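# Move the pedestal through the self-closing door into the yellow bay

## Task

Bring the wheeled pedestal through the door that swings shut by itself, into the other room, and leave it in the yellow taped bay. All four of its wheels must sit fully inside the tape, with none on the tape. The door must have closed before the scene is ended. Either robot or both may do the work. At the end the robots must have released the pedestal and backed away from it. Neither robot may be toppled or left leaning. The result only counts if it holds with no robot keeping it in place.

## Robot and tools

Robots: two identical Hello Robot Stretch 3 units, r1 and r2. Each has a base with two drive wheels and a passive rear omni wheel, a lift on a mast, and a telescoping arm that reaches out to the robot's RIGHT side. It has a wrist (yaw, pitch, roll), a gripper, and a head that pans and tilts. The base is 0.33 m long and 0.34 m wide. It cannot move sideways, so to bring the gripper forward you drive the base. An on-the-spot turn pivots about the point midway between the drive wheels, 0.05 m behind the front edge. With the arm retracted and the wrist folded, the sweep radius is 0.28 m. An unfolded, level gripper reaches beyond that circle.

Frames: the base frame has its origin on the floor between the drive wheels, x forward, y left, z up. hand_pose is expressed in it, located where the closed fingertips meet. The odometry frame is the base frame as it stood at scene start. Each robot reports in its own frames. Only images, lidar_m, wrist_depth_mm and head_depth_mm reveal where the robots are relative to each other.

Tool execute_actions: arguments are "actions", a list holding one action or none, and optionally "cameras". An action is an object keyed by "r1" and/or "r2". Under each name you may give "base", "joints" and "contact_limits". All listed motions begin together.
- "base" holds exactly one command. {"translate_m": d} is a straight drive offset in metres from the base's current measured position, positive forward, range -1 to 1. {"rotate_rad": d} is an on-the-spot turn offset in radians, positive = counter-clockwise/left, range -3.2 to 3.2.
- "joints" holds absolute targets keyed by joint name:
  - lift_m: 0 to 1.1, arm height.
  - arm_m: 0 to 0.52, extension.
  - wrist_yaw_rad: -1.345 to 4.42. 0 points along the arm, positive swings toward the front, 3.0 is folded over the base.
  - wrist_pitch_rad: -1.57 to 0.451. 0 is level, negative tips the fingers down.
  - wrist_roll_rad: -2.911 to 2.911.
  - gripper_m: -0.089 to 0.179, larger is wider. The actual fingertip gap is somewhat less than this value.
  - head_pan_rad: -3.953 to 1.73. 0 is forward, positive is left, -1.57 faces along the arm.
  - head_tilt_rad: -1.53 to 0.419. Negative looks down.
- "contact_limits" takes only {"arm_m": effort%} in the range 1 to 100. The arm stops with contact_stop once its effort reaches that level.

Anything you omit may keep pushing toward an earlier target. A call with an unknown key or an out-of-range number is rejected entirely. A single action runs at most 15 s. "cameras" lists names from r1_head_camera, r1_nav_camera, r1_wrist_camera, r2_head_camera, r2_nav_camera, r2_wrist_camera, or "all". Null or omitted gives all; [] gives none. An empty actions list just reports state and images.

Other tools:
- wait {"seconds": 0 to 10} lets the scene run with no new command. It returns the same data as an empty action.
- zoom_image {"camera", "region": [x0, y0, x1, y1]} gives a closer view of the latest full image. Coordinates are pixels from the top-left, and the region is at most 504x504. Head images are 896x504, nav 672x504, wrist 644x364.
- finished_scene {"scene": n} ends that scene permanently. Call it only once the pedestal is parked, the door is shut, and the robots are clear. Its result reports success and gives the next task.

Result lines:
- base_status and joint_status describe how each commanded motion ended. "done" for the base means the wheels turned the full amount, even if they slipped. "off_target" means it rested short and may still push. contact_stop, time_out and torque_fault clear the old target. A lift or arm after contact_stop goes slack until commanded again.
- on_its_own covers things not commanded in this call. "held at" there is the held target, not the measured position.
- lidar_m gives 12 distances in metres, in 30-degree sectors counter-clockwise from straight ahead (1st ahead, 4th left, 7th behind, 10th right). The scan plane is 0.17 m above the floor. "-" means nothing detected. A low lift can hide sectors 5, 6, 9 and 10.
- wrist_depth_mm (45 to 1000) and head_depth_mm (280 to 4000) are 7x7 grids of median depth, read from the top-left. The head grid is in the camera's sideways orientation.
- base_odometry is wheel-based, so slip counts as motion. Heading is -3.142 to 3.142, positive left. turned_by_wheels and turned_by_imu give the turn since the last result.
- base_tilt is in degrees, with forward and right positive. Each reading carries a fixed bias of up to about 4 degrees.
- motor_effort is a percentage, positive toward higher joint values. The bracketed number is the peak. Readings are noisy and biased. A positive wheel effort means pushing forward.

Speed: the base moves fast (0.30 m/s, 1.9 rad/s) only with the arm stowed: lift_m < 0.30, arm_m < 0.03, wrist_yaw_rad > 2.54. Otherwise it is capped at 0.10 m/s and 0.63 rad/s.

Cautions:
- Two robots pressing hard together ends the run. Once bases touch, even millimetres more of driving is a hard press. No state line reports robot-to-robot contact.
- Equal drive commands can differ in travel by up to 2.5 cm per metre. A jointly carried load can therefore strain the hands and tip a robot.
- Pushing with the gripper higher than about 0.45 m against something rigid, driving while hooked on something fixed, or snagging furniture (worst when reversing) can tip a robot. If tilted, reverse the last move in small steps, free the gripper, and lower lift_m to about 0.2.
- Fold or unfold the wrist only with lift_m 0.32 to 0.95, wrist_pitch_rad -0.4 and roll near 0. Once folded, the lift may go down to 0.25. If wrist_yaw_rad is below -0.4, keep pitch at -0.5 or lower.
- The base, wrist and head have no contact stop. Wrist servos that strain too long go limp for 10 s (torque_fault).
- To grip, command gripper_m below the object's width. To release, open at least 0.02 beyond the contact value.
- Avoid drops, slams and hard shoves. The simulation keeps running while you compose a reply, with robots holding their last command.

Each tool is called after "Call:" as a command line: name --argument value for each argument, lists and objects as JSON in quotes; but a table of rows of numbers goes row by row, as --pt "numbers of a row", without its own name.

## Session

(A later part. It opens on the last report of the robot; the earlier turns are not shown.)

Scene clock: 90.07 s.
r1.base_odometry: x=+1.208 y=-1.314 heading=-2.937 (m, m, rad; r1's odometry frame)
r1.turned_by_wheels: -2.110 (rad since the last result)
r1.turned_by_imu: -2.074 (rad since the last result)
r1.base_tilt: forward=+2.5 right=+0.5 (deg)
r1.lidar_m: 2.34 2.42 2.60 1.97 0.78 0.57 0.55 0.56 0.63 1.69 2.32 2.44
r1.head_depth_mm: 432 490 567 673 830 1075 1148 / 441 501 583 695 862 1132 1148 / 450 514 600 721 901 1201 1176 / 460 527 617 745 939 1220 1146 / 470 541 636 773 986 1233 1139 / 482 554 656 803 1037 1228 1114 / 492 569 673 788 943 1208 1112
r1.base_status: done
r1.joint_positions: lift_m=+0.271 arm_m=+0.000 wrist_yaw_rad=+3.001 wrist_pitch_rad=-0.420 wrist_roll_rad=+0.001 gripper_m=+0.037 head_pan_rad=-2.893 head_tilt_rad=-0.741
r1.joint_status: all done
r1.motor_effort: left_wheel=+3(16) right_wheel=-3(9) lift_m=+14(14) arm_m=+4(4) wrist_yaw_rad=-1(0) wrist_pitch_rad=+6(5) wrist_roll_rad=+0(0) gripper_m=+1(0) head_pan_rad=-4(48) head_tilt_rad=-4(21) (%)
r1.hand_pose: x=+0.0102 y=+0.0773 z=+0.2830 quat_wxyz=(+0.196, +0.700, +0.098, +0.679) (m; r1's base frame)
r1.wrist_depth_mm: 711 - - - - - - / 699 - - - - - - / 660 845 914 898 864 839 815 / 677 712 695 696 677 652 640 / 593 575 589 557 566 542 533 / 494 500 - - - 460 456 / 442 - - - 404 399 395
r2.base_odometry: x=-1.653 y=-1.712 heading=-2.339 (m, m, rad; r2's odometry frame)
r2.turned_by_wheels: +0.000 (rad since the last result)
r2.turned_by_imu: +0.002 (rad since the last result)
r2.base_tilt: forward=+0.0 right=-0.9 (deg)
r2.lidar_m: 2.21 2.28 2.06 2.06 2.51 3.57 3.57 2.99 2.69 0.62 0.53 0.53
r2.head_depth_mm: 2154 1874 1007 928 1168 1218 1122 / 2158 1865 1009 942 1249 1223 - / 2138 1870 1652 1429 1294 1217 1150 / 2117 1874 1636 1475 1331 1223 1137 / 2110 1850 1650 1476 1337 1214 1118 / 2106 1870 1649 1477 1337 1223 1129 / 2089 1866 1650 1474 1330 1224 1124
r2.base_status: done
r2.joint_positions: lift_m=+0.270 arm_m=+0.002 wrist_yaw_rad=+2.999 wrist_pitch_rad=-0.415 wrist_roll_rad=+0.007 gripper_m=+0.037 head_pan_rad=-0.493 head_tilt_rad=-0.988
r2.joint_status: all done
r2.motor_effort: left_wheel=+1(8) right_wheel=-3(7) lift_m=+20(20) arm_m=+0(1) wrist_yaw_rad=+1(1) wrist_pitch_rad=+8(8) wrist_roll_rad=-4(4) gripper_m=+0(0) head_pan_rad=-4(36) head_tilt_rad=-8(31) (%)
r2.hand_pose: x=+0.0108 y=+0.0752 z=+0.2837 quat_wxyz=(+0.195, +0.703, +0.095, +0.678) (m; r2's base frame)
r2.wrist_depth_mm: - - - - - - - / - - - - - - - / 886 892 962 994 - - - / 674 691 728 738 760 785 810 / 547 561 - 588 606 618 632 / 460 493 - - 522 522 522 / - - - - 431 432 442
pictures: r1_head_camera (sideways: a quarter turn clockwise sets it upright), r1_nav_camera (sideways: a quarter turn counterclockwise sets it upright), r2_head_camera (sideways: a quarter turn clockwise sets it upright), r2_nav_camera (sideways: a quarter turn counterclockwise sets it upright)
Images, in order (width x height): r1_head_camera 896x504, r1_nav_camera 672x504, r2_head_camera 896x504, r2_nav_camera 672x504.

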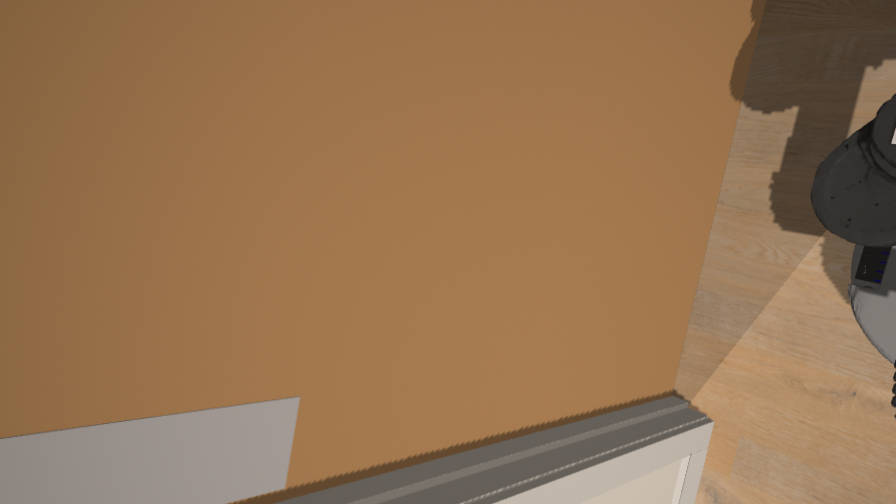

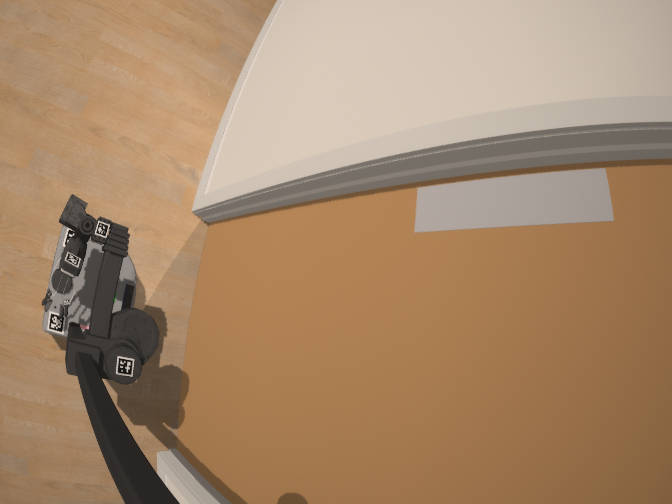

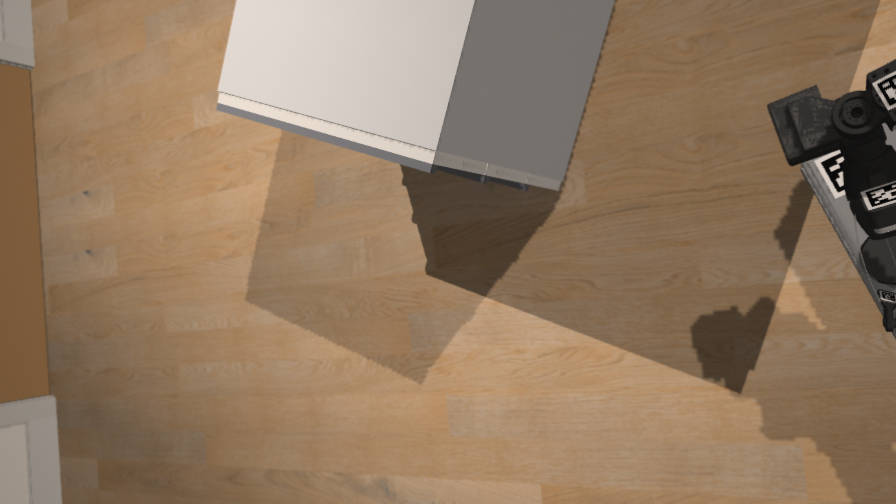

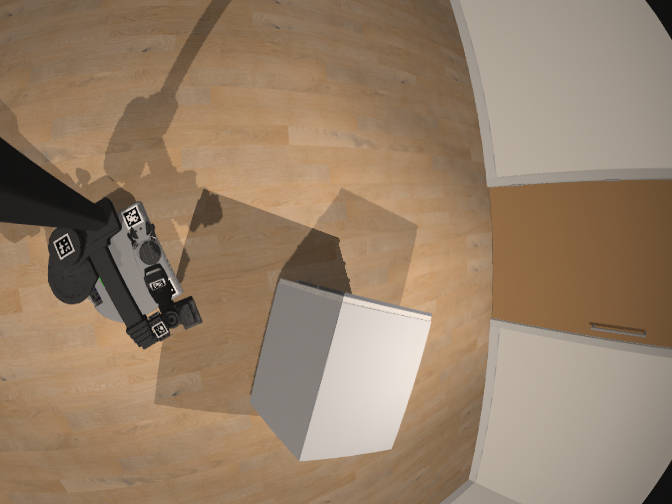

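Call:
execute_actions --actions '[{"r1":{"joints":{"lift_m":0.33}},"r2":{"base":{"translate_m":0.16},"joints":{"lift_m":0.64}}}]' --cameras '[]'

Call:
execute_actions --actions '[{"r1":{"base":{"translate_m":-0.45}},"r2":{"base":{"rotate_rad":-0.77},"joints":{"head_pan_rad":-0.15,"head_tilt_rad":-1.1}}}]' --cameras '["r1_head_camera","r1_nav_camera","r2_head_camera","r2_nav_camera"]'

Scene clock: 102.37 s.
r1.base_odometry: x=+1.208 y=-1.314 heading=-2.937 (m, m, rad; r1's odometry frame)
r1.turned_by_wheels: +0.000 (rad since the last result)
r1.turned_by_imu: +0.001 (rad since the last result)
r1.base_tilt: forward=+2.5 right=+0.5 (deg)
r1.lidar_m: 2.34 2.43 2.59 1.97 0.78 0.57 0.55 0.56 0.63 1.69 2.32 2.45
r1.head_depth_mm: 432 489 566 673 828 1074 1144 / 441 501 583 695 862 1132 1161 / 450 514 599 718 901 1197 1188 / 459 526 616 745 941 1217 1150 / 470 540 636 774 986 1232 1141 / 481 555 657 803 1034 1223 1126 / 492 569 673 788 943 1211 1108
r1.base_status: not commanded
r1.joint_positions: lift_m=+0.329 arm_m=+0.000 wrist_yaw_rad=+3.001 wrist_pitch_rad=-0.420 wrist_roll_rad=+0.001 gripper_m=+0.037 head_pan_rad=-2.893 head_tilt_rad=-0.741
r1.joint_status: all done
r1.motor_effort: left_wheel=+3(3) right_wheel=-3(3) lift_m=+54(56) arm_m=+4(4) wrist_yaw_rad=+0(1) wrist_pitch_rad=+5(6) wrist_roll_rad=-1(0) gripper_m=+1(1) head_pan_rad=-4(3) head_tilt_rad=-5(6) (%)
r1.hand_pose: x=+0.0102 y=+0.0773 z=+0.3416 quat_wxyz=(+0.196, +0.700, +0.098, +0.679) (m; r1's base frame)
r1.wrist_depth_mm: 706 - - - - - - / 702 - - - - - - / 658 886 - - - 977 926 / 699 803 804 782 764 757 745 / 663 668 681 642 652 625 613 / 568 559 - 539 - 533 517 / 492 501 - - 463 456 451
r2.base_odometry: x=-1.764 y=-1.827 heading=-2.339 (m, m, rad; r2's odometry frame)
r2.turned_by_wheels: +0.000 (rad since the last result)
r2.turned_by_imu: +0.002 (rad since the last result)
r2.base_tilt: forward=+0.0 right=-0.8 (deg)
r2.lidar_m: 2.06 2.23 2.00 2.01 2.44 3.73 3.76 3.07 2.75 0.48 0.42 2.05
r2.head_depth_mm: 2075 1871 1013 903 888 1217 - / 2071 1858 1656 1411 1027 1220 1133 / 2058 1871 1649 1473 1335 1226 1150 / 2069 1861 1648 1471 1336 1223 1134 / 2039 1865 1645 1479 1337 1222 1123 / 2022 1865 1647 1478 1332 1218 1117 / 2010 1869 1642 1473 1334 1222 1119
r2.base_status: done
r2.joint_positions: lift_m=+0.640 arm_m=+0.002 wrist_yaw_rad=+2.999 wrist_pitch_rad=-0.415 wrist_roll_rad=+0.007 gripper_m=+0.037 head_pan_rad=-0.494 head_tilt_rad=-0.988
r2.joint_status: all done
r2.motor_effort: left_wheel=+1(8) right_wheel=-3(8) lift_m=+36(38) arm_m=+0(0) wrist_yaw_rad=+1(1) wrist_pitch_rad=+8(9) wrist_roll_rad=-4(4) gripper_m=+0(0) head_pan_rad=-3(3) head_tilt_rad=-8(8) (%)
r2.hand_pose: x=+0.0107 y=+0.0752 z=+0.6529 quat_wxyz=(+0.195, +0.703, +0.096, +0.678) (m; r2's base frame)
r2.wrist_depth_mm: - - - - - - - / - - - - - - - / - - - - - - - / - - - - - - - / - - - - - - - / 867 907 - 953 983 987 - / 779 797 779 818 828 853 890
pictures: none
No camera images: the call's "cameras" was empty. Leave "cameras" out to get every camera's image.

Scene clock: 107.80 s.
r1.base_odometry: x=+1.648 y=-1.223 heading=-2.938 (m, m, rad; r1's odometry frame)
r1.turned_by_wheels: +0.000 (rad since the last result)
r1.turned_by_imu: -0.001 (rad since the last result)
r1.base_tilt: forward=+2.4 right=+0.5 (deg)
r1.lidar_m: 2.79 2.87 2.60 0.54 0.31 0.27 0.27 0.32 0.41 0.39 2.33 2.90
r1.head_depth_mm: - - - 305 362 447 582 / - - 290 328 395 498 633 / - - 301 354 436 563 - / - 288 321 386 484 648 881 / - 298 347 424 545 761 1097 / - 315 377 470 623 921 1126 / 296 340 413 527 725 1244 1113
r1.base_status: translate_m off_target (by the wheels' count: -0.4498 of -0.4500)
r1.joint_positions: lift_m=+0.329 arm_m=+0.000 wrist_yaw_rad=+3.000 wrist_pitch_rad=-0.419 wrist_roll_rad=+0.001 gripper_m=+0.037 head_pan_rad=-2.894 head_tilt_rad=-0.744
r1.joint_status: not commanded
r1.on_its_own: left_wheel is at rest, and its effort (-36) is outside its rest range (-18 to +18)
r1.motor_effort: left_wheel=-36(61) right_wheel=-16(53) lift_m=+52(54) arm_m=+4(4) wrist_yaw_rad=+1(1) wrist_pitch_rad=+5(6) wrist_roll_rad=+0(0) gripper_m=+1(1) head_pan_rad=-3(4) head_tilt_rad=-3(5) (%)
r1.hand_pose: x=+0.0104 y=+0.0774 z=+0.3418 quat_wxyz=(+0.196, +0.700, +0.098, +0.679) (m; r1's base frame)
r1.wrist_depth_mm: 287 - 578 - - - - / 298 - 624 - - - - / 300 356 677 - - 963 929 / 302 364 729 780 761 760 743 / 303 387 686 640 639 621 610 / 304 411 - 546 - 535 520 / 306 391 - - 462 460 457
r2.base_odometry: x=-1.764 y=-1.827 heading=-3.108 (m, m, rad; r2's odometry frame)
r2.turned_by_wheels: -0.770 (rad since the last result)
r2.turned_by_imu: -0.789 (rad since the last result)
r2.base_tilt: forward=+0.0 right=-0.9 (deg)
r2.lidar_m: 0.42 1.96 2.20 2.04 2.02 2.14 3.14 3.73 3.60 2.79 0.60 0.43
r2.head_depth_mm: 1865 1021 932 1014 1287 1215 - / 1865 1028 929 979 1293 1198 - / 1864 1023 930 942 1276 1210 - / 1845 1024 944 1060 1294 1201 - / 1874 1675 1527 1404 1297 1202 - / 1848 1681 1525 1401 1289 1198 1118 / 1858 1678 1531 1401 1293 1200 1115
r2.base_status: done
r2.joint_positions: lift_m=+0.640 arm_m=+0.002 wrist_yaw_rad=+2.999 wrist_pitch_rad=-0.415 wrist_roll_rad=+0.007 gripper_m=+0.037 head_pan_rad=-0.157 head_tilt_rad=-1.086
r2.joint_status: all done
r2.motor_effort: left_wheel=+2(6) right_wheel=-4(9) lift_m=+36(36) arm_m=+0(1) wrist_yaw_rad=+0(1) wrist_pitch_rad=+8(8) wrist_roll_rad=-4(4) gripper_m=+0(0) head_pan_rad=+3(30) head_tilt_rad=-9(22) (%)
r2.hand_pose: x=+0.0107 y=+0.0752 z=+0.6529 quat_wxyz=(+0.195, +0.703, +0.096, +0.678) (m; r2's base frame)
r2.wrist_depth_mm: - - - - - - - / - - - - - - - / - - - - - - - / - - - - - - - / - - - - - - - / 889 898 - 932 - 995 - / 768 785 798 821 836 883 841
pictures: r1_head_camera (sideways: a quarter turn clockwise sets it upright), r1_nav_camera (sideways: a quarter turn counterclockwise sets it upright), r2_head_camera (sideways: a quarter turn clockwise sets it upright), r2_nav_camera (sideways: a quarter turn counterclockwise sets it upright)
Images, in order (width x height): r1_head_camera 896x504, r1_nav_camera 672x504, r2_head_camera 896x504, r2_nav_camera 672x504.

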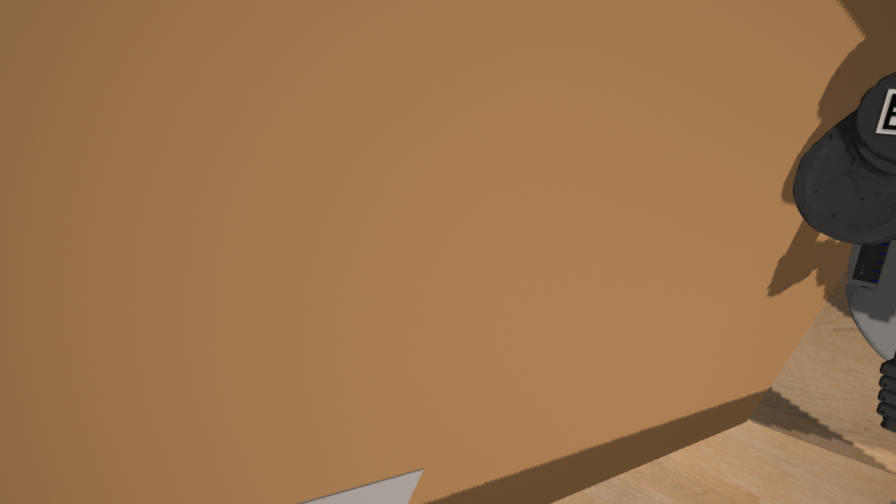

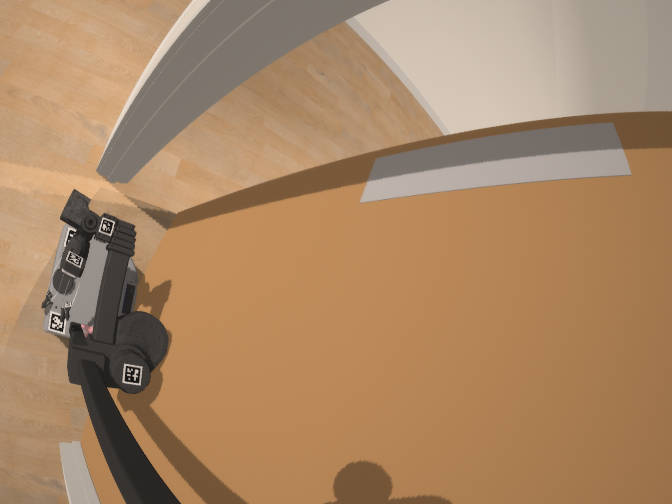

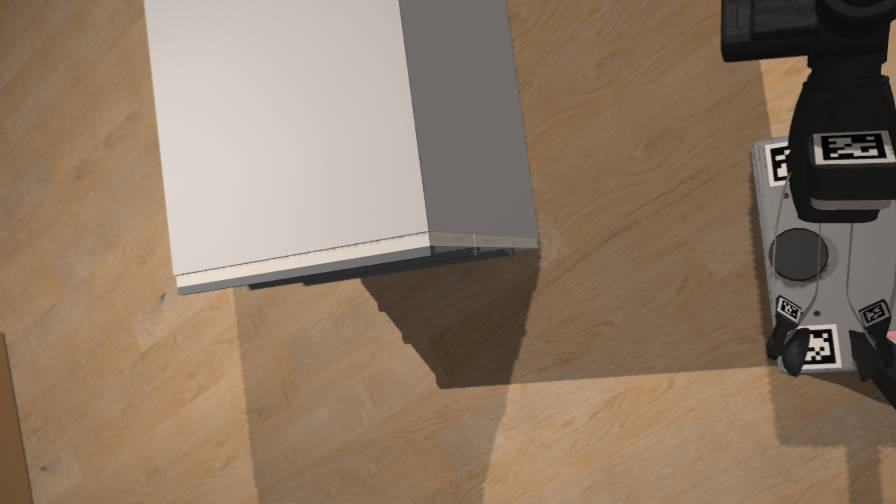

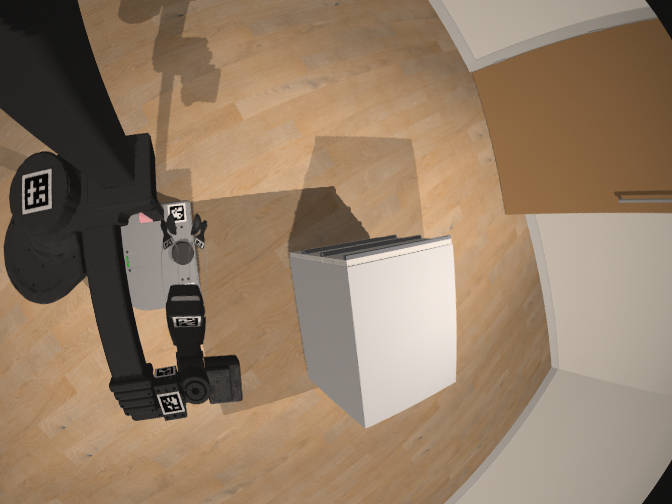

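Call:
execute_actions --actions '[{"r1":{"base":{"translate_m":-0.35}},"r2":{"base":{"rotate_rad":-0.1}}}]' --cameras '["r1_nav_camera"]'

Call:
execute_actions --actions '[{"r1":{"base":{"translate_m":-0.3}},"r2":{"base":{"translate_m":0.55}}}]' --cameras '["r1_head_camera","r1_nav_camera","r2_head_camera","r2_nav_camera"]'

Scene clock: 116.77 s.
r1.base_odometry: x=+1.991 y=-1.152 heading=-2.938 (m, m, rad; r1's odometry frame)
r1.turned_by_wheels: +0.000 (rad since the last result)
r1.turned_by_imu: -0.001 (rad since the last result)
r1.base_tilt: forward=+2.4 right=+0.5 (deg)
r1.lidar_m: 3.10 3.24 0.52 0.29 0.25 0.25 0.28 0.48 2.37 0.89 0.45 3.11
r1.head_depth_mm: - 287 301 330 370 420 487 / 288 309 342 384 439 511 584 / 317 355 400 460 539 654 - / 366 415 479 572 699 902 1125 / - 2962 2134 1769 1467 1282 1140 / - 3065 2277 1799 1499 1273 1120 / 4000 2996 2235 1792 1482 1269 1107
r1.base_status: done
r1.joint_positions: lift_m=+0.329 arm_m=+0.000 wrist_yaw_rad=+3.000 wrist_pitch_rad=-0.419 wrist_roll_rad=+0.001 gripper_m=+0.037 head_pan_rad=-2.894 head_tilt_rad=-0.744
r1.joint_status: not commanded
r1.motor_effort: left_wheel=-18(49) right_wheel=-15(28) lift_m=+52(52) arm_m=+4(4) wrist_yaw_rad=+0(0) wrist_pitch_rad=+5(5) wrist_roll_rad=-1(0) gripper_m=+1(1) head_pan_rad=-3(3) head_tilt_rad=-4(4) (%)
r1.hand_pose: x=+0.0104 y=+0.0774 z=+0.3418 quat_wxyz=(+0.196, +0.700, +0.098, +0.679) (m; r1's base frame)
r1.wrist_depth_mm: 207 - 316 428 633 - - / 219 - 341 464 677 - - / 227 252 368 499 765 953 914 / 237 270 403 551 763 749 737 / 247 291 428 612 653 624 611 / 258 312 - 544 - 527 515 / 267 319 - - 462 459 452
r2.base_odometry: x=-1.764 y=-1.827 heading=+3.075 (m, m, rad; r2's odometry frame)
r2.turned_by_wheels: -0.100 (rad since the last result)
r2.turned_by_imu: -0.102 (rad since the last result)
r2.base_tilt: forward=+0.0 right=-0.8 (deg)
r2.lidar_m: 0.42 1.57 2.13 2.09 2.01 2.07 2.81 3.73 3.87 2.86 0.67 0.44
r2.head_depth_mm: 1861 1027 931 1138 1296 1215 - / 1855 1021 929 1059 1292 1201 - / 1863 1024 929 993 1293 1207 - / 1848 1025 928 941 1281 1205 - / 1858 1604 1129 1380 1296 1206 - / 1824 1658 1523 1394 1303 1199 1122 / 1547 1673 1522 1393 1288 1201 1118
r2.base_status: done
r2.joint_positions: lift_m=+0.640 arm_m=+0.002 wrist_yaw_rad=+2.999 wrist_pitch_rad=-0.415 wrist_roll_rad=+0.007 gripper_m=+0.037 head_pan_rad=-0.157 head_tilt_rad=-1.086
r2.joint_status: not commanded
r2.motor_effort: left_wheel=+2(6) right_wheel=-4(9) lift_m=+36(35) arm_m=+0(0) wrist_yaw_rad=+0(0) wrist_pitch_rad=+8(8) wrist_roll_rad=-4(4) gripper_m=+0(0) head_pan_rad=+4(3) head_tilt_rad=-10(9) (%)
r2.hand_pose: x=+0.0107 y=+0.0752 z=+0.6529 quat_wxyz=(+0.195, +0.703, +0.096, +0.678) (m; r2's base frame)
r2.wrist_depth_mm: - - - - - - - / - - - - - - - / - - - - - - - / - - - - - - - / - - - - - - - / 875 907 - 960 985 998 - / 776 788 797 823 813 836 877
pictures: r1_nav_camera (sideways: a quarter turn counterclockwise sets it upright)
Images, in order (width x height): r1_nav_camera 672x504.

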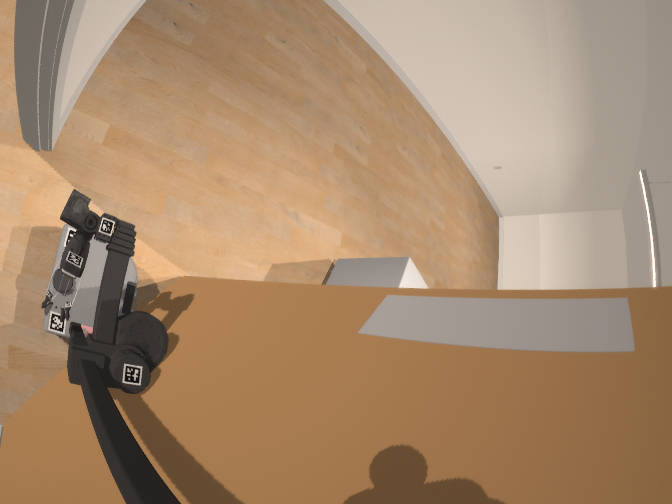

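Scene clock: 123.50 s.
r1.base_odometry: x=+2.285 y=-1.092 heading=-2.938 (m, m, rad; r1's odometry frame)
r1.turned_by_wheels: +0.000 (rad since the last result)
r1.turned_by_imu: +0.000 (rad since the last result)
r1.base_tilt: forward=+2.4 right=+0.5 (deg)
r1.lidar_m: 3.42 3.53 0.34 0.24 0.23 0.24 0.32 0.74 2.37 2.19 0.74 0.65
r1.head_depth_mm: - 2965 1129 378 406 440 480 / - 3037 2287 1295 519 565 602 / - 3188 2345 1201 1441 1268 - / - 3159 1417 1122 1301 1290 1169 / - 3107 1398 1223 1430 1279 1143 / - 3049 2267 1698 1492 1276 1125 / 3996 3020 2275 1793 1483 1271 1104
r1.base_status: done
r1.joint_positions: lift_m=+0.329 arm_m=+0.000 wrist_yaw_rad=+3.000 wrist_pitch_rad=-0.419 wrist_roll_rad=+0.001 gripper_m=+0.037 head_pan_rad=-2.894 head_tilt_rad=-0.744
r1.joint_status: not commanded
r1.motor_effort: left_wheel=-7(27) right_wheel=-10(22) lift_m=+52(52) arm_m=+4(4) wrist_yaw_rad=+1(1) wrist_pitch_rad=+5(5) wrist_roll_rad=+0(1) gripper_m=+0(1) head_pan_rad=-3(3) head_tilt_rad=-3(3) (%)
r1.hand_pose: x=+0.0104 y=+0.0774 z=+0.3418 quat_wxyz=(+0.196, +0.700, +0.098, +0.679) (m; r1's base frame)
r1.wrist_depth_mm: 189 - 255 313 397 546 - / 203 - 275 337 440 648 - / 214 231 301 370 490 753 932 / 225 248 331 402 563 723 742 / 237 268 361 469 626 625 617 / 253 295 - 517 - 532 519 / 269 311 - - 461 457 453
r2.base_odometry: x=-2.313 y=-1.791 heading=+3.074 (m, m, rad; r2's odometry frame)
r2.turned_by_wheels: -0.001 (rad since the last result)
r2.turned_by_imu: +0.001 (rad since the last result)
r2.base_tilt: forward=+0.0 right=-0.9 (deg)
r2.lidar_m: 1.69 0.72 1.62 2.22 2.30 2.36 3.19 4.20 3.55 0.19 0.15 -
r2.head_depth_mm: 1852 1674 1524 855 789 741 - / 1855 1672 1518 855 788 749 - / 1852 1668 1513 854 788 747 - / 1863 1674 1520 1348 798 756 - / 1835 1668 1517 1398 1288 1200 - / 1797 1676 1410 1394 1285 1198 1122 / 1640 1642 1344 1365 1289 1203 1122
r2.base_status: translate_m off_target (by the wheels' count: +0.5499 of +0.5500)
r2.joint_positions: lift_m=+0.640 arm_m=+0.002 wrist_yaw_rad=+2.999 wrist_pitch_rad=-0.416 wrist_roll_rad=+0.007 gripper_m=+0.037 head_pan_rad=-0.157 head_tilt_rad=-1.088
r2.joint_status: not commanded
r2.on_its_own: right_wheel is at rest, and its effort (+39) is outside its rest range (-18 to +18)
r2.motor_effort: left_wheel=+1(22) right_wheel=+39(71) lift_m=+34(36) arm_m=+0(0) wrist_yaw_rad=+0(1) wrist_pitch_rad=+8(8) wrist_roll_rad=-4(4) gripper_m=+0(0) head_pan_rad=+4(4) head_tilt_rad=-8(9) (%)
r2.hand_pose: x=+0.0107 y=+0.0751 z=+0.6529 quat_wxyz=(+0.196, +0.703, +0.096, +0.678) (m; r2's base frame)
r2.wrist_depth_mm: - - - - - - - / - - - - - - - / - - - - - - 939 / - - - - - - 861 / - - - - - - 782 / 893 925 - 944 990 991 731 / 773 796 801 820 816 855 749
pictures: r1_head_camera (sideways: a quarter turn clockwise sets it upright), r1_nav_camera (sideways: a quarter turn counterclockwise sets it upright), r2_head_camera (sideways: a quarter turn clockwise sets it upright), r2_nav_camera (sideways: a quarter turn counterclockwise sets it upright)
Images, in order (width x height): r1_head_camera 896x504, r1_nav_camera 672x504, r2_head_camera 896x504, r2_nav_camera 672x504.

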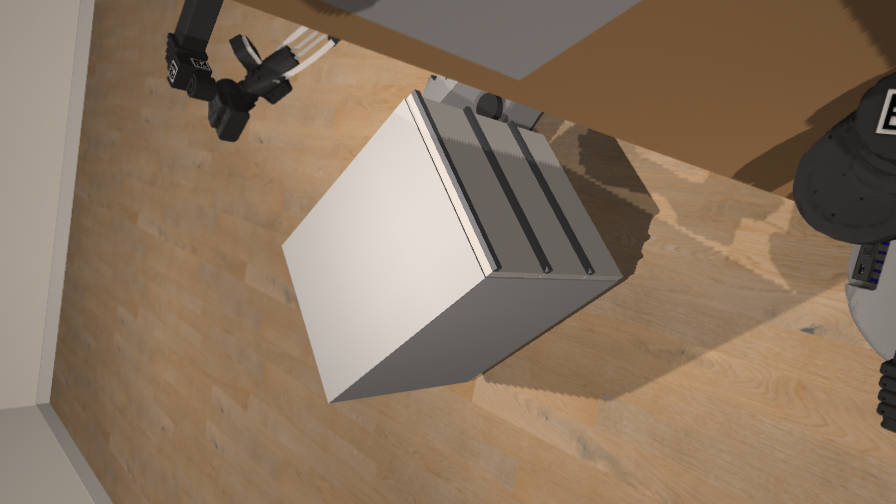

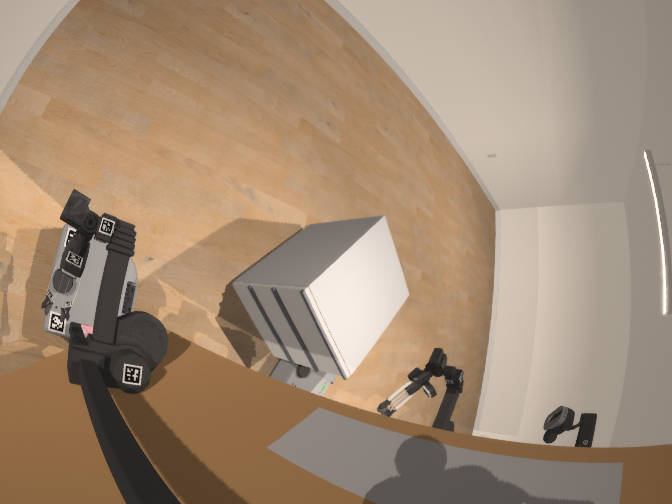

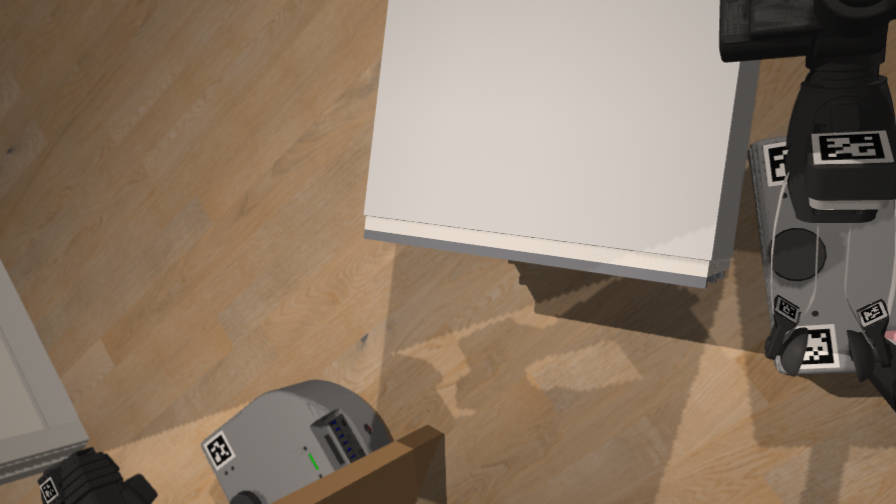

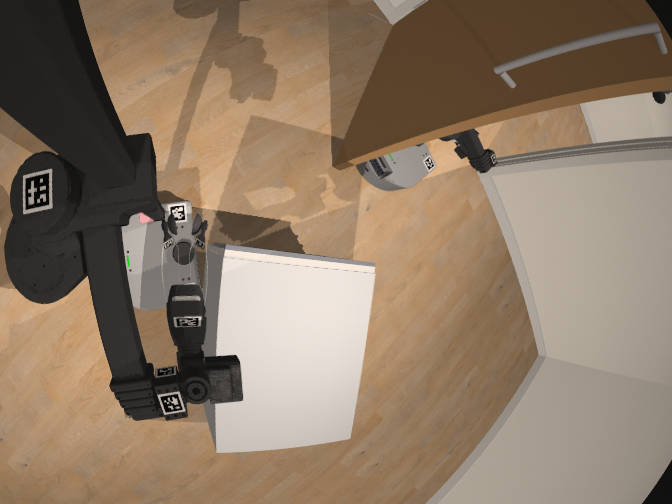

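Call:
execute_actions --actions '[{"r1":{"base":{"rotate_rad":-1.6}},"r2":{"base":{"rotate_rad":-0.563}}}]' --cameras '["r1_head_camera","r1_nav_camera","r2_head_camera","r2_nav_camera"]'

Scene clock: 138.97 s.
r1.base_odometry: x=+2.284 y=-1.092 heading=+1.746 (m, m, rad; r1's odometry frame)
r1.turned_by_wheels: -1.600 (rad since the last result)
r1.turned_by_imu: -1.562 (rad since the last result)
r1.base_tilt: forward=+2.5 right=+0.6 (deg)
r1.lidar_m: 2.27 0.75 0.64 3.40 3.50 0.37 0.27 0.26 0.27 0.37 0.73 2.38
r1.head_depth_mm: - 289 329 414 559 859 1144 / - - 313 390 516 762 1137 / - - 303 369 480 686 - / - - 297 349 447 622 881 / - - 292 332 420 569 807 / - - - 317 395 525 751 / - - - 305 373 487 697
r1.base_status: done
r1.joint_positions: lift_m=+0.329 arm_m=+0.000 wrist_yaw_rad=+3.000 wrist_pitch_rad=-0.419 wrist_roll_rad=+0.001 gripper_m=+0.037 head_pan_rad=-2.894 head_tilt_rad=-0.744
r1.joint_status: not commanded
r1.motor_effort: left_wheel=-10(18) right_wheel=-17(26) lift_m=+52(52) arm_m=+4(4) wrist_yaw_rad=+0(1) wrist_pitch_rad=+5(5) wrist_roll_rad=+0(0) gripper_m=+1(1) head_pan_rad=-3(4) head_tilt_rad=-3(3) (%)
r1.hand_pose: x=+0.0104 y=+0.0774 z=+0.3418 quat_wxyz=(+0.196, +0.700, +0.098, +0.679) (m; r1's base frame)
r1.wrist_depth_mm: - - - - - 571 592 / - - - - - 631 655 / - - - - - 681 716 / 848 825 800 777 763 720 731 / 680 674 680 644 649 617 613 / 573 556 - 538 - 530 518 / 495 498 - - 462 460 454
r2.base_odometry: x=-2.313 y=-1.791 heading=+2.511 (m, m, rad; r2's odometry frame)
r2.turned_by_wheels: -0.563 (rad since the last result)
r2.turned_by_imu: -0.576 (rad since the last result)
r2.base_tilt: forward=+0.1 right=-0.8 (deg)
r2.lidar_m: - 1.69 0.69 1.35 2.12 2.29 2.34 3.06 4.21 3.71 0.20 0.15
r2.head_depth_mm: 1856 1672 942 855 806 1212 - / 1865 1672 929 853 789 1188 - / 1859 1668 927 852 788 1175 - / 1853 1669 1531 852 786 757 - / 1849 1666 1513 857 788 749 - / 1854 1680 1517 854 817 1203 1118 / 1859 1675 1523 1385 1281 1201 1118
r2.base_status: done
r2.joint_positions: lift_m=+0.640 arm_m=+0.002 wrist_yaw_rad=+2.999 wrist_pitch_rad=-0.416 wrist_roll_rad=+0.007 gripper_m=+0.037 head_pan_rad=-0.157 head_tilt_rad=-1.088
r2.joint_status: not commanded
r2.motor_effort: left_wheel=+2(8) right_wheel=-4(26) lift_m=+34(35) arm_m=+0(0) wrist_yaw_rad=+0(0) wrist_pitch_rad=+8(9) wrist_roll_rad=-4(4) gripper_m=+0(0) head_pan_rad=+4(4) head_tilt_rad=-8(8) (%)
r2.hand_pose: x=+0.0107 y=+0.0751 z=+0.6529 quat_wxyz=(+0.196, +0.703, +0.096, +0.678) (m; r2's base frame)
r2.wrist_depth_mm: - - - - 898 - - / - - - - 906 - - / - - - - 921 - - / - - - - - - - / - - - - - - - / 891 904 - 939 985 999 364 / 772 775 805 810 812 304 305
pictures: r1_head_camera (sideways: a quarter turn clockwise sets it upright), r1_nav_camera (sideways: a quarter turn counterclockwise sets it upright), r2_head_camera (sideways: a quarter turn clockwise sets it upright), r2_nav_camera (sideways: a quarter turn counterclockwise sets it upright)
Images, in order (width x height): r1_head_camera 896x504, r1_nav_camera 672x504, r2_head_camera 896x504, r2_nav_camera 672x504.

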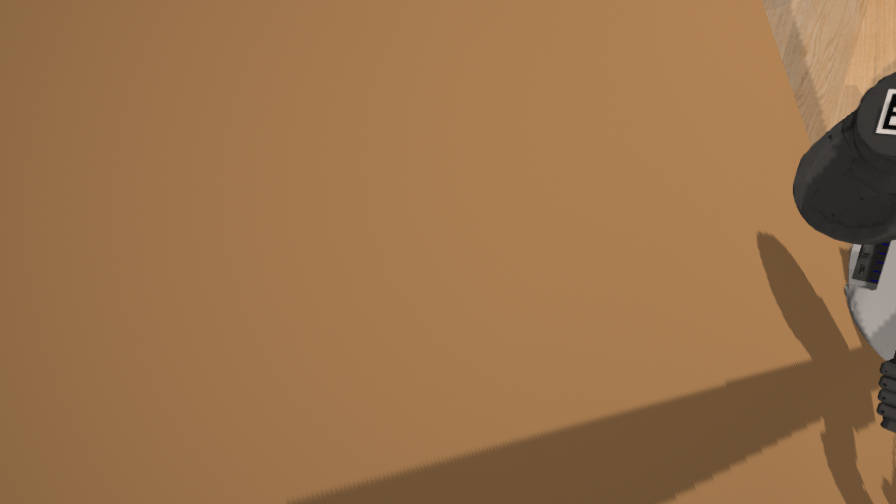

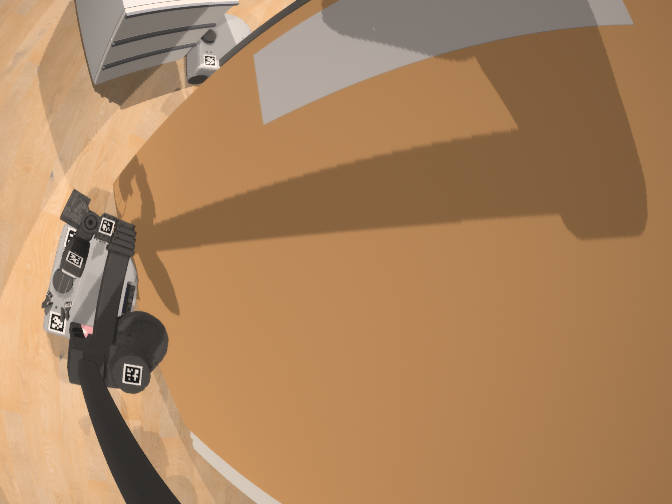

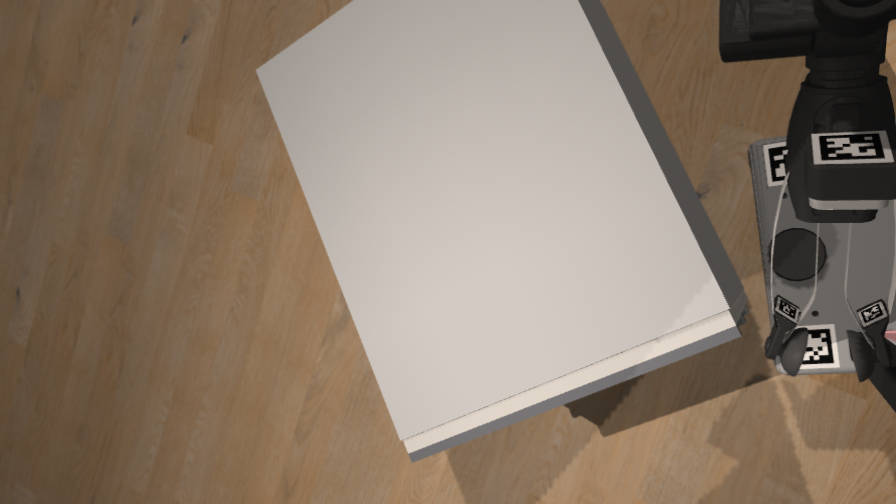

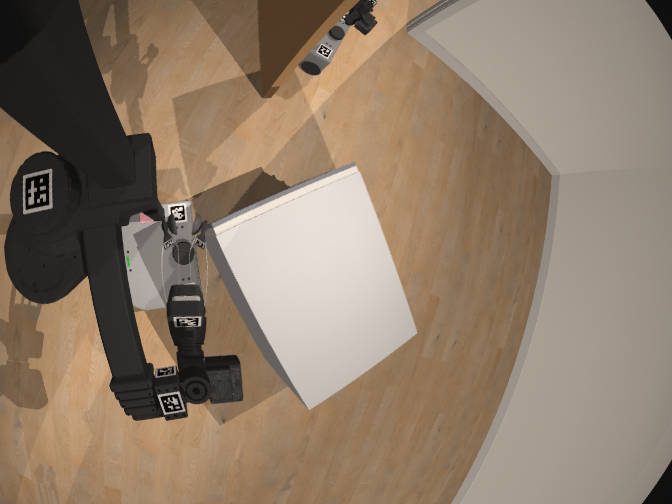

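Call:
execute_actions --actions '[]'

Scene clock: 147.03 s.
r1.base_odometry: x=+2.284 y=-1.092 heading=+1.746 (m, m, rad; r1's odometry frame)
r1.turned_by_wheels: +0.000 (rad since the last result)
r1.turned_by_imu: +0.000 (rad since the last result)
r1.base_tilt: forward=+2.4 right=+0.6 (deg)
r1.lidar_m: 2.27 0.75 0.64 3.40 3.51 0.37 0.27 0.26 0.27 0.37 0.73 2.38
r1.head_depth_mm: - 289 329 414 559 857 1145 / - - 313 390 517 763 1136 / - - 303 368 479 684 - / - - 297 350 448 623 881 / - - 292 332 419 569 806 / - - - 317 395 524 752 / - - - 305 373 486 699
r1.base_status: done
r1.joint_positions: lift_m=+0.329 arm_m=+0.000 wrist_yaw_rad=+3.000 wrist_pitch_rad=-0.419 wrist_roll_rad=+0.001 gripper_m=+0.037 head_pan_rad=-2.894 head_tilt_rad=-0.744
r1.joint_status: not commanded
r1.motor_effort: left_wheel=-10(18) right_wheel=-17(26) lift_m=+52(52) arm_m=+4(4) wrist_yaw_rad=+0(1) wrist_pitch_rad=+5(5) wrist_roll_rad=-1(0) gripper_m=+1(1) head_pan_rad=-3(4) head_tilt_rad=-4(3) (%)
r1.hand_pose: x=+0.0104 y=+0.0774 z=+0.3418 quat_wxyz=(+0.196, +0.700, +0.098, +0.679) (m; r1's base frame)
r1.wrist_depth_mm: - - - - - 570 598 / - - - - - 630 662 / - - - - - 683 724 / 831 822 798 779 764 724 736 / 673 665 684 650 651 611 609 / 571 558 - 541 - 528 517 / 494 494 - - 459 461 453
r2.base_odometry: x=-2.313 y=-1.791 heading=+2.511 (m, m, rad; r2's odometry frame)
r2.turned_by_wheels: +0.000 (rad since the last result)
r2.turned_by_imu: +0.000 (rad since the last result)
r2.base_tilt: forward=+0.0 right=-0.9 (deg)
r2.lidar_m: - 1.69 0.69 1.35 2.13 2.28 2.34 3.05 4.22 3.73 0.20 0.15
r2.head_depth_mm: 1852 1665 940 851 806 1216 - / 1846 1675 934 854 791 1183 - / 1852 1671 927 854 788 1172 - / 1863 1666 1523 855 789 758 - / 1858 1664 1525 853 788 751 - / 1844 1677 1521 850 816 1199 1122 / 1856 1671 1514 1380 1291 1200 1124
r2.base_status: done
r2.joint_positions: lift_m=+0.640 arm_m=+0.002 wrist_yaw_rad=+2.999 wrist_pitch_rad=-0.416 wrist_roll_rad=+0.007 gripper_m=+0.037 head_pan_rad=-0.157 head_tilt_rad=-1.088
r2.joint_status: not commanded
r2.motor_effort: left_wheel=+2(8) right_wheel=-4(26) lift_m=+35(35) arm_m=+0(0) wrist_yaw_rad=+0(0) wrist_pitch_rad=+9(9) wrist_roll_rad=-4(4) gripper_m=+0(0) head_pan_rad=+4(4) head_tilt_rad=-8(8) (%)
r2.hand_pose: x=+0.0107 y=+0.0751 z=+0.6529 quat_wxyz=(+0.196, +0.703, +0.096, +0.678) (m; r2's base frame)
r2.wrist_depth_mm: - - - - 906 - - / - - - - 899 - - / - - - - 907 - - / - - - - - - - / - - - - - - - / 897 918 - 938 981 967 365 / 767 787 796 834 822 304 305
pictures: r1_head_camera (sideways: a quarter turn clockwise sets it upright), r1_nav_camera (sideways: a quarter turn counterclockwise sets it upright), r1_wrist_camera, r2_head_camera (sideways: a quarter turn clockwise sets it upright), r2_nav_camera (sideways: a quarter turn counterclockwise sets it upright), r2_wrist_camera
Images, in order (width x height): r1_head_camera 896x504, r1_nav_camera 672x504, r1_wrist_camera 644x364, r2_head_camera 896x504, r2_nav_camera 672x504, r2_wrist_camera 644x364.

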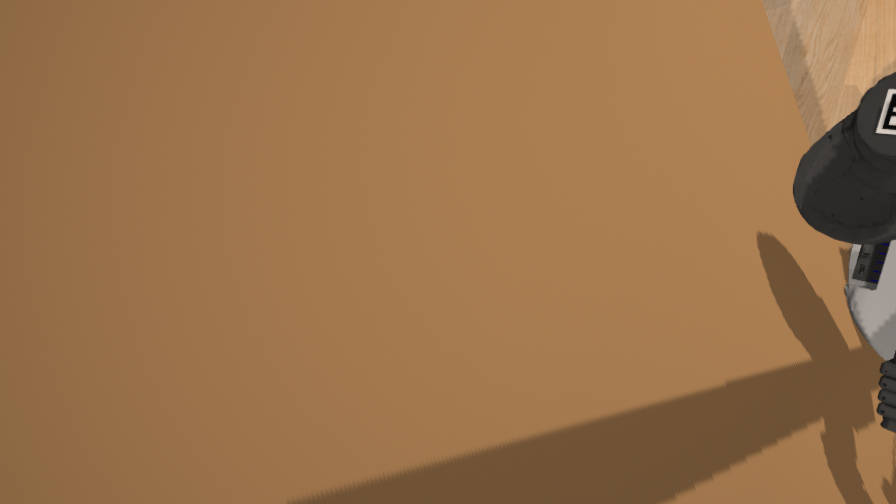

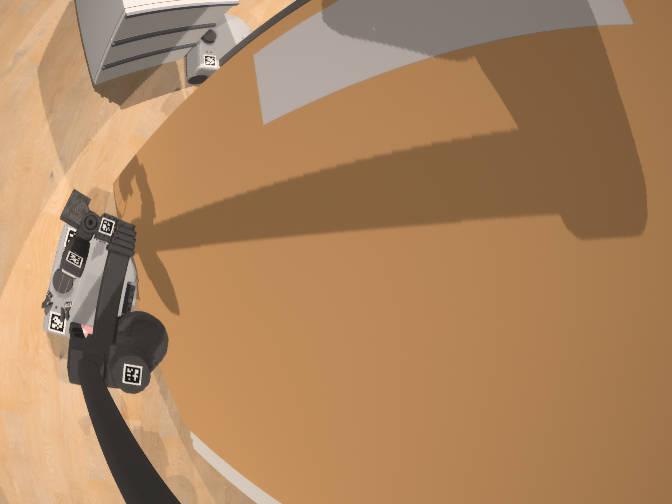

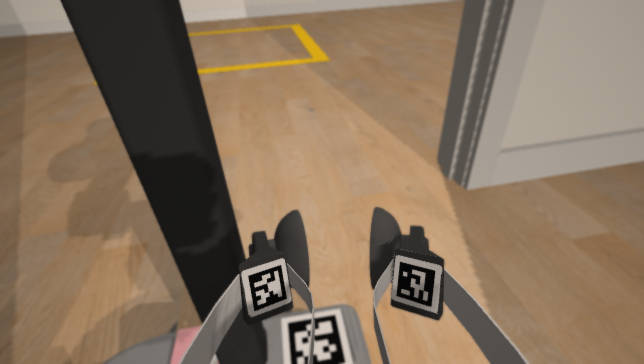

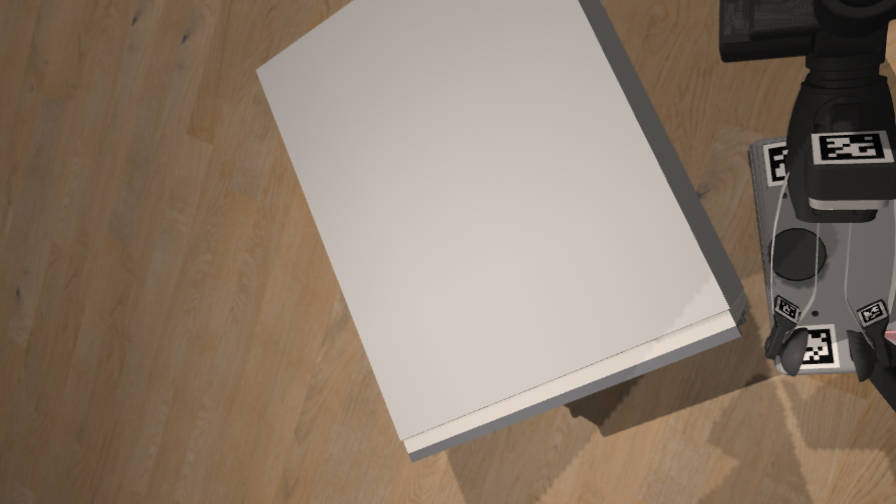

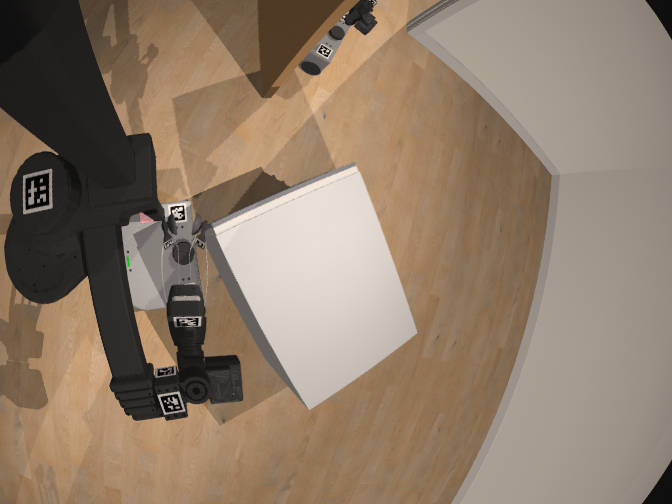

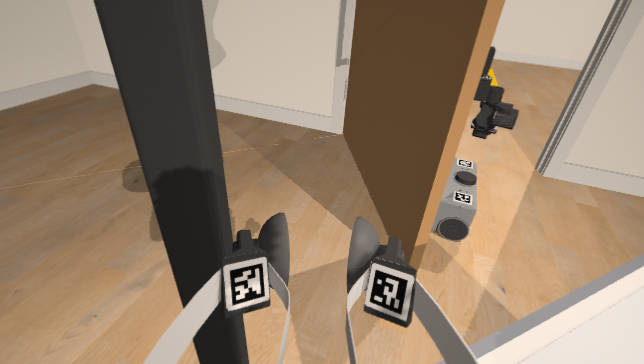

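Call:
execute_actions --actions '[{"r1":{"base":{"translate_m":-0.13}},"r2":{"base":{"translate_m":0.17}}}]' --cameras '["r2_head_camera","r2_nav_camera","r1_nav_camera"]'

Scene clock: 151.27 s.
r1.base_odometry: x=+2.307 y=-1.220 heading=+1.746 (m, m, rad; r1's odometry frame)
r1.turned_by_wheels: +0.000 (rad since the last result)
r1.turned_by_imu: +0.000 (rad since the last result)
r1.base_tilt: forward=+2.4 right=+0.5 (deg)
r1.lidar_m: 2.30 0.73 0.73 3.40 0.63 0.33 0.27 0.27 0.30 0.48 0.79 2.51
r1.head_depth_mm: - - 302 362 470 666 1083 / - - 298 355 458 641 965 / - - 297 349 447 620 - / - - 294 342 436 600 830 / - - 292 336 426 580 838 / - - 288 330 416 562 834 / - - 286 324 407 545 824
r1.base_status: done
r1.joint_positions: lift_m=+0.329 arm_m=+0.000 wrist_yaw_rad=+3.000 wrist_pitch_rad=-0.419 wrist_roll_rad=+0.001 gripper_m=+0.037 head_pan_rad=-2.894 head_tilt_rad=-0.744
r1.joint_status: not commanded
r1.on_its_own: right_wheel is at rest, and its effort (-20) is outside its rest range (-18 to +18)
r1.motor_effort: left_wheel=-8(19) right_wheel=-20(27) lift_m=+52(52) arm_m=+4(4) wrist_yaw_rad=+0(1) wrist_pitch_rad=+5(5) wrist_roll_rad=+0(0) gripper_m=+1(1) head_pan_rad=-3(3) head_tilt_rad=-1(3) (%)
r1.hand_pose: x=+0.0104 y=+0.0774 z=+0.3418 quat_wxyz=(+0.196, +0.700, +0.098, +0.679) (m; r1's base frame)
r1.wrist_depth_mm: - - - - - - 585 / - - - - - 742 636 / - - - - - 745 717 / 799 839 810 799 778 735 730 / 629 664 679 645 656 610 611 / 541 562 - 537 - 532 515 / 476 494 - - 461 454 450
r2.base_odometry: x=-2.450 y=-1.691 heading=+2.512 (m, m, rad; r2's odometry frame)
r2.turned_by_wheels: +0.000 (rad since the last result)
r2.turned_by_imu: +0.002 (rad since the last result)
r2.base_tilt: forward=+0.0 right=-0.9 (deg)
r2.lidar_m: - - 0.98 0.59 2.03 2.44 2.50 3.26 4.27 0.34 0.15 -
r2.head_depth_mm: 1848 1669 1525 852 785 755 - / 1832 1665 1522 852 787 754 - / 1841 1671 1519 853 786 742 - / 1840 1670 1522 852 787 739 - / 1851 1659 1525 855 787 733 - / 1847 1666 1521 859 805 1164 1128 / 1836 1667 1519 1396 1288 1192 1119
r2.base_status: done
r2.joint_positions: lift_m=+0.640 arm_m=+0.002 wrist_yaw_rad=+2.999 wrist_pitch_rad=-0.416 wrist_roll_rad=+0.007 gripper_m=+0.037 head_pan_rad=-0.156 head_tilt_rad=-1.090
r2.joint_status: not commanded
r2.motor_effort: left_wheel=+10(47) right_wheel=+1(28) lift_m=+34(34) arm_m=+0(0) wrist_yaw_rad=+0(0) wrist_pitch_rad=+9(9) wrist_roll_rad=-4(4) gripper_m=+0(0) head_pan_rad=+3(3) head_tilt_rad=-7(8) (%)
r2.hand_pose: x=+0.0106 y=+0.0751 z=+0.6528 quat_wxyz=(+0.195, +0.702, +0.096, +0.678) (m; r2's base frame)
r2.wrist_depth_mm: - - - - - - - / - - - - - - - / - - - - - - - / - - - - - - - / - - - - - - - / 897 913 - 947 981 - 988 / 773 778 784 809 296 298 300
pictures: r1_nav_camera (sideways: a quarter turn counterclockwise sets it upright), r2_head_camera (sideways: a quarter turn clockwise sets it upright), r2_nav_camera (sideways: a quarter turn counterclockwise sets it upright)
Images, in order (width x height): r1_nav_camera 672x504, r2_head_camera 896x504, r2_nav_camera 672x504.

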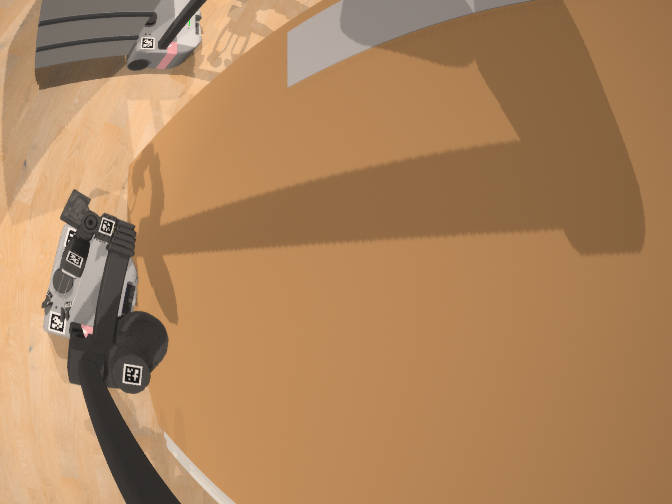

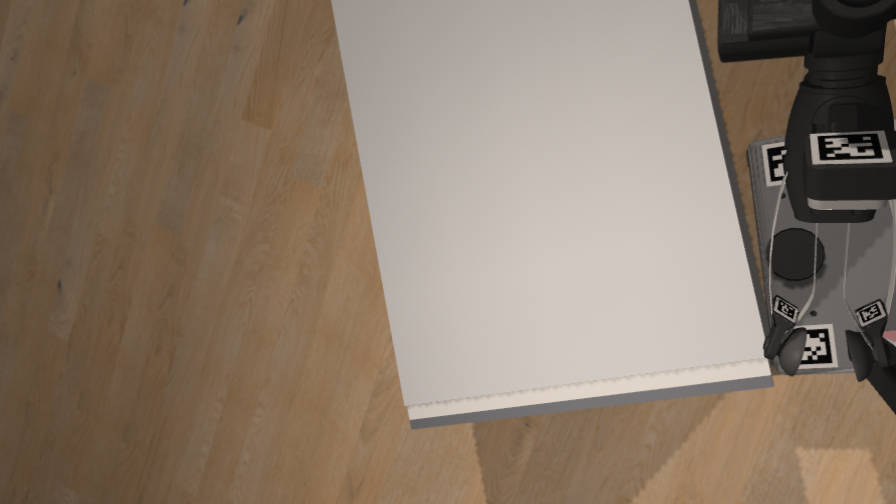

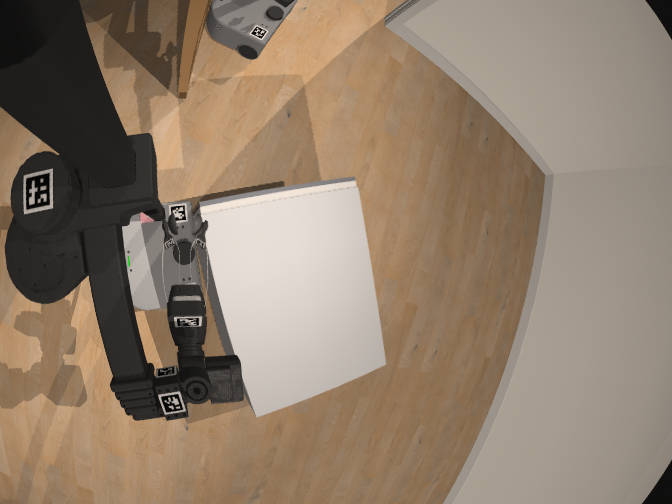

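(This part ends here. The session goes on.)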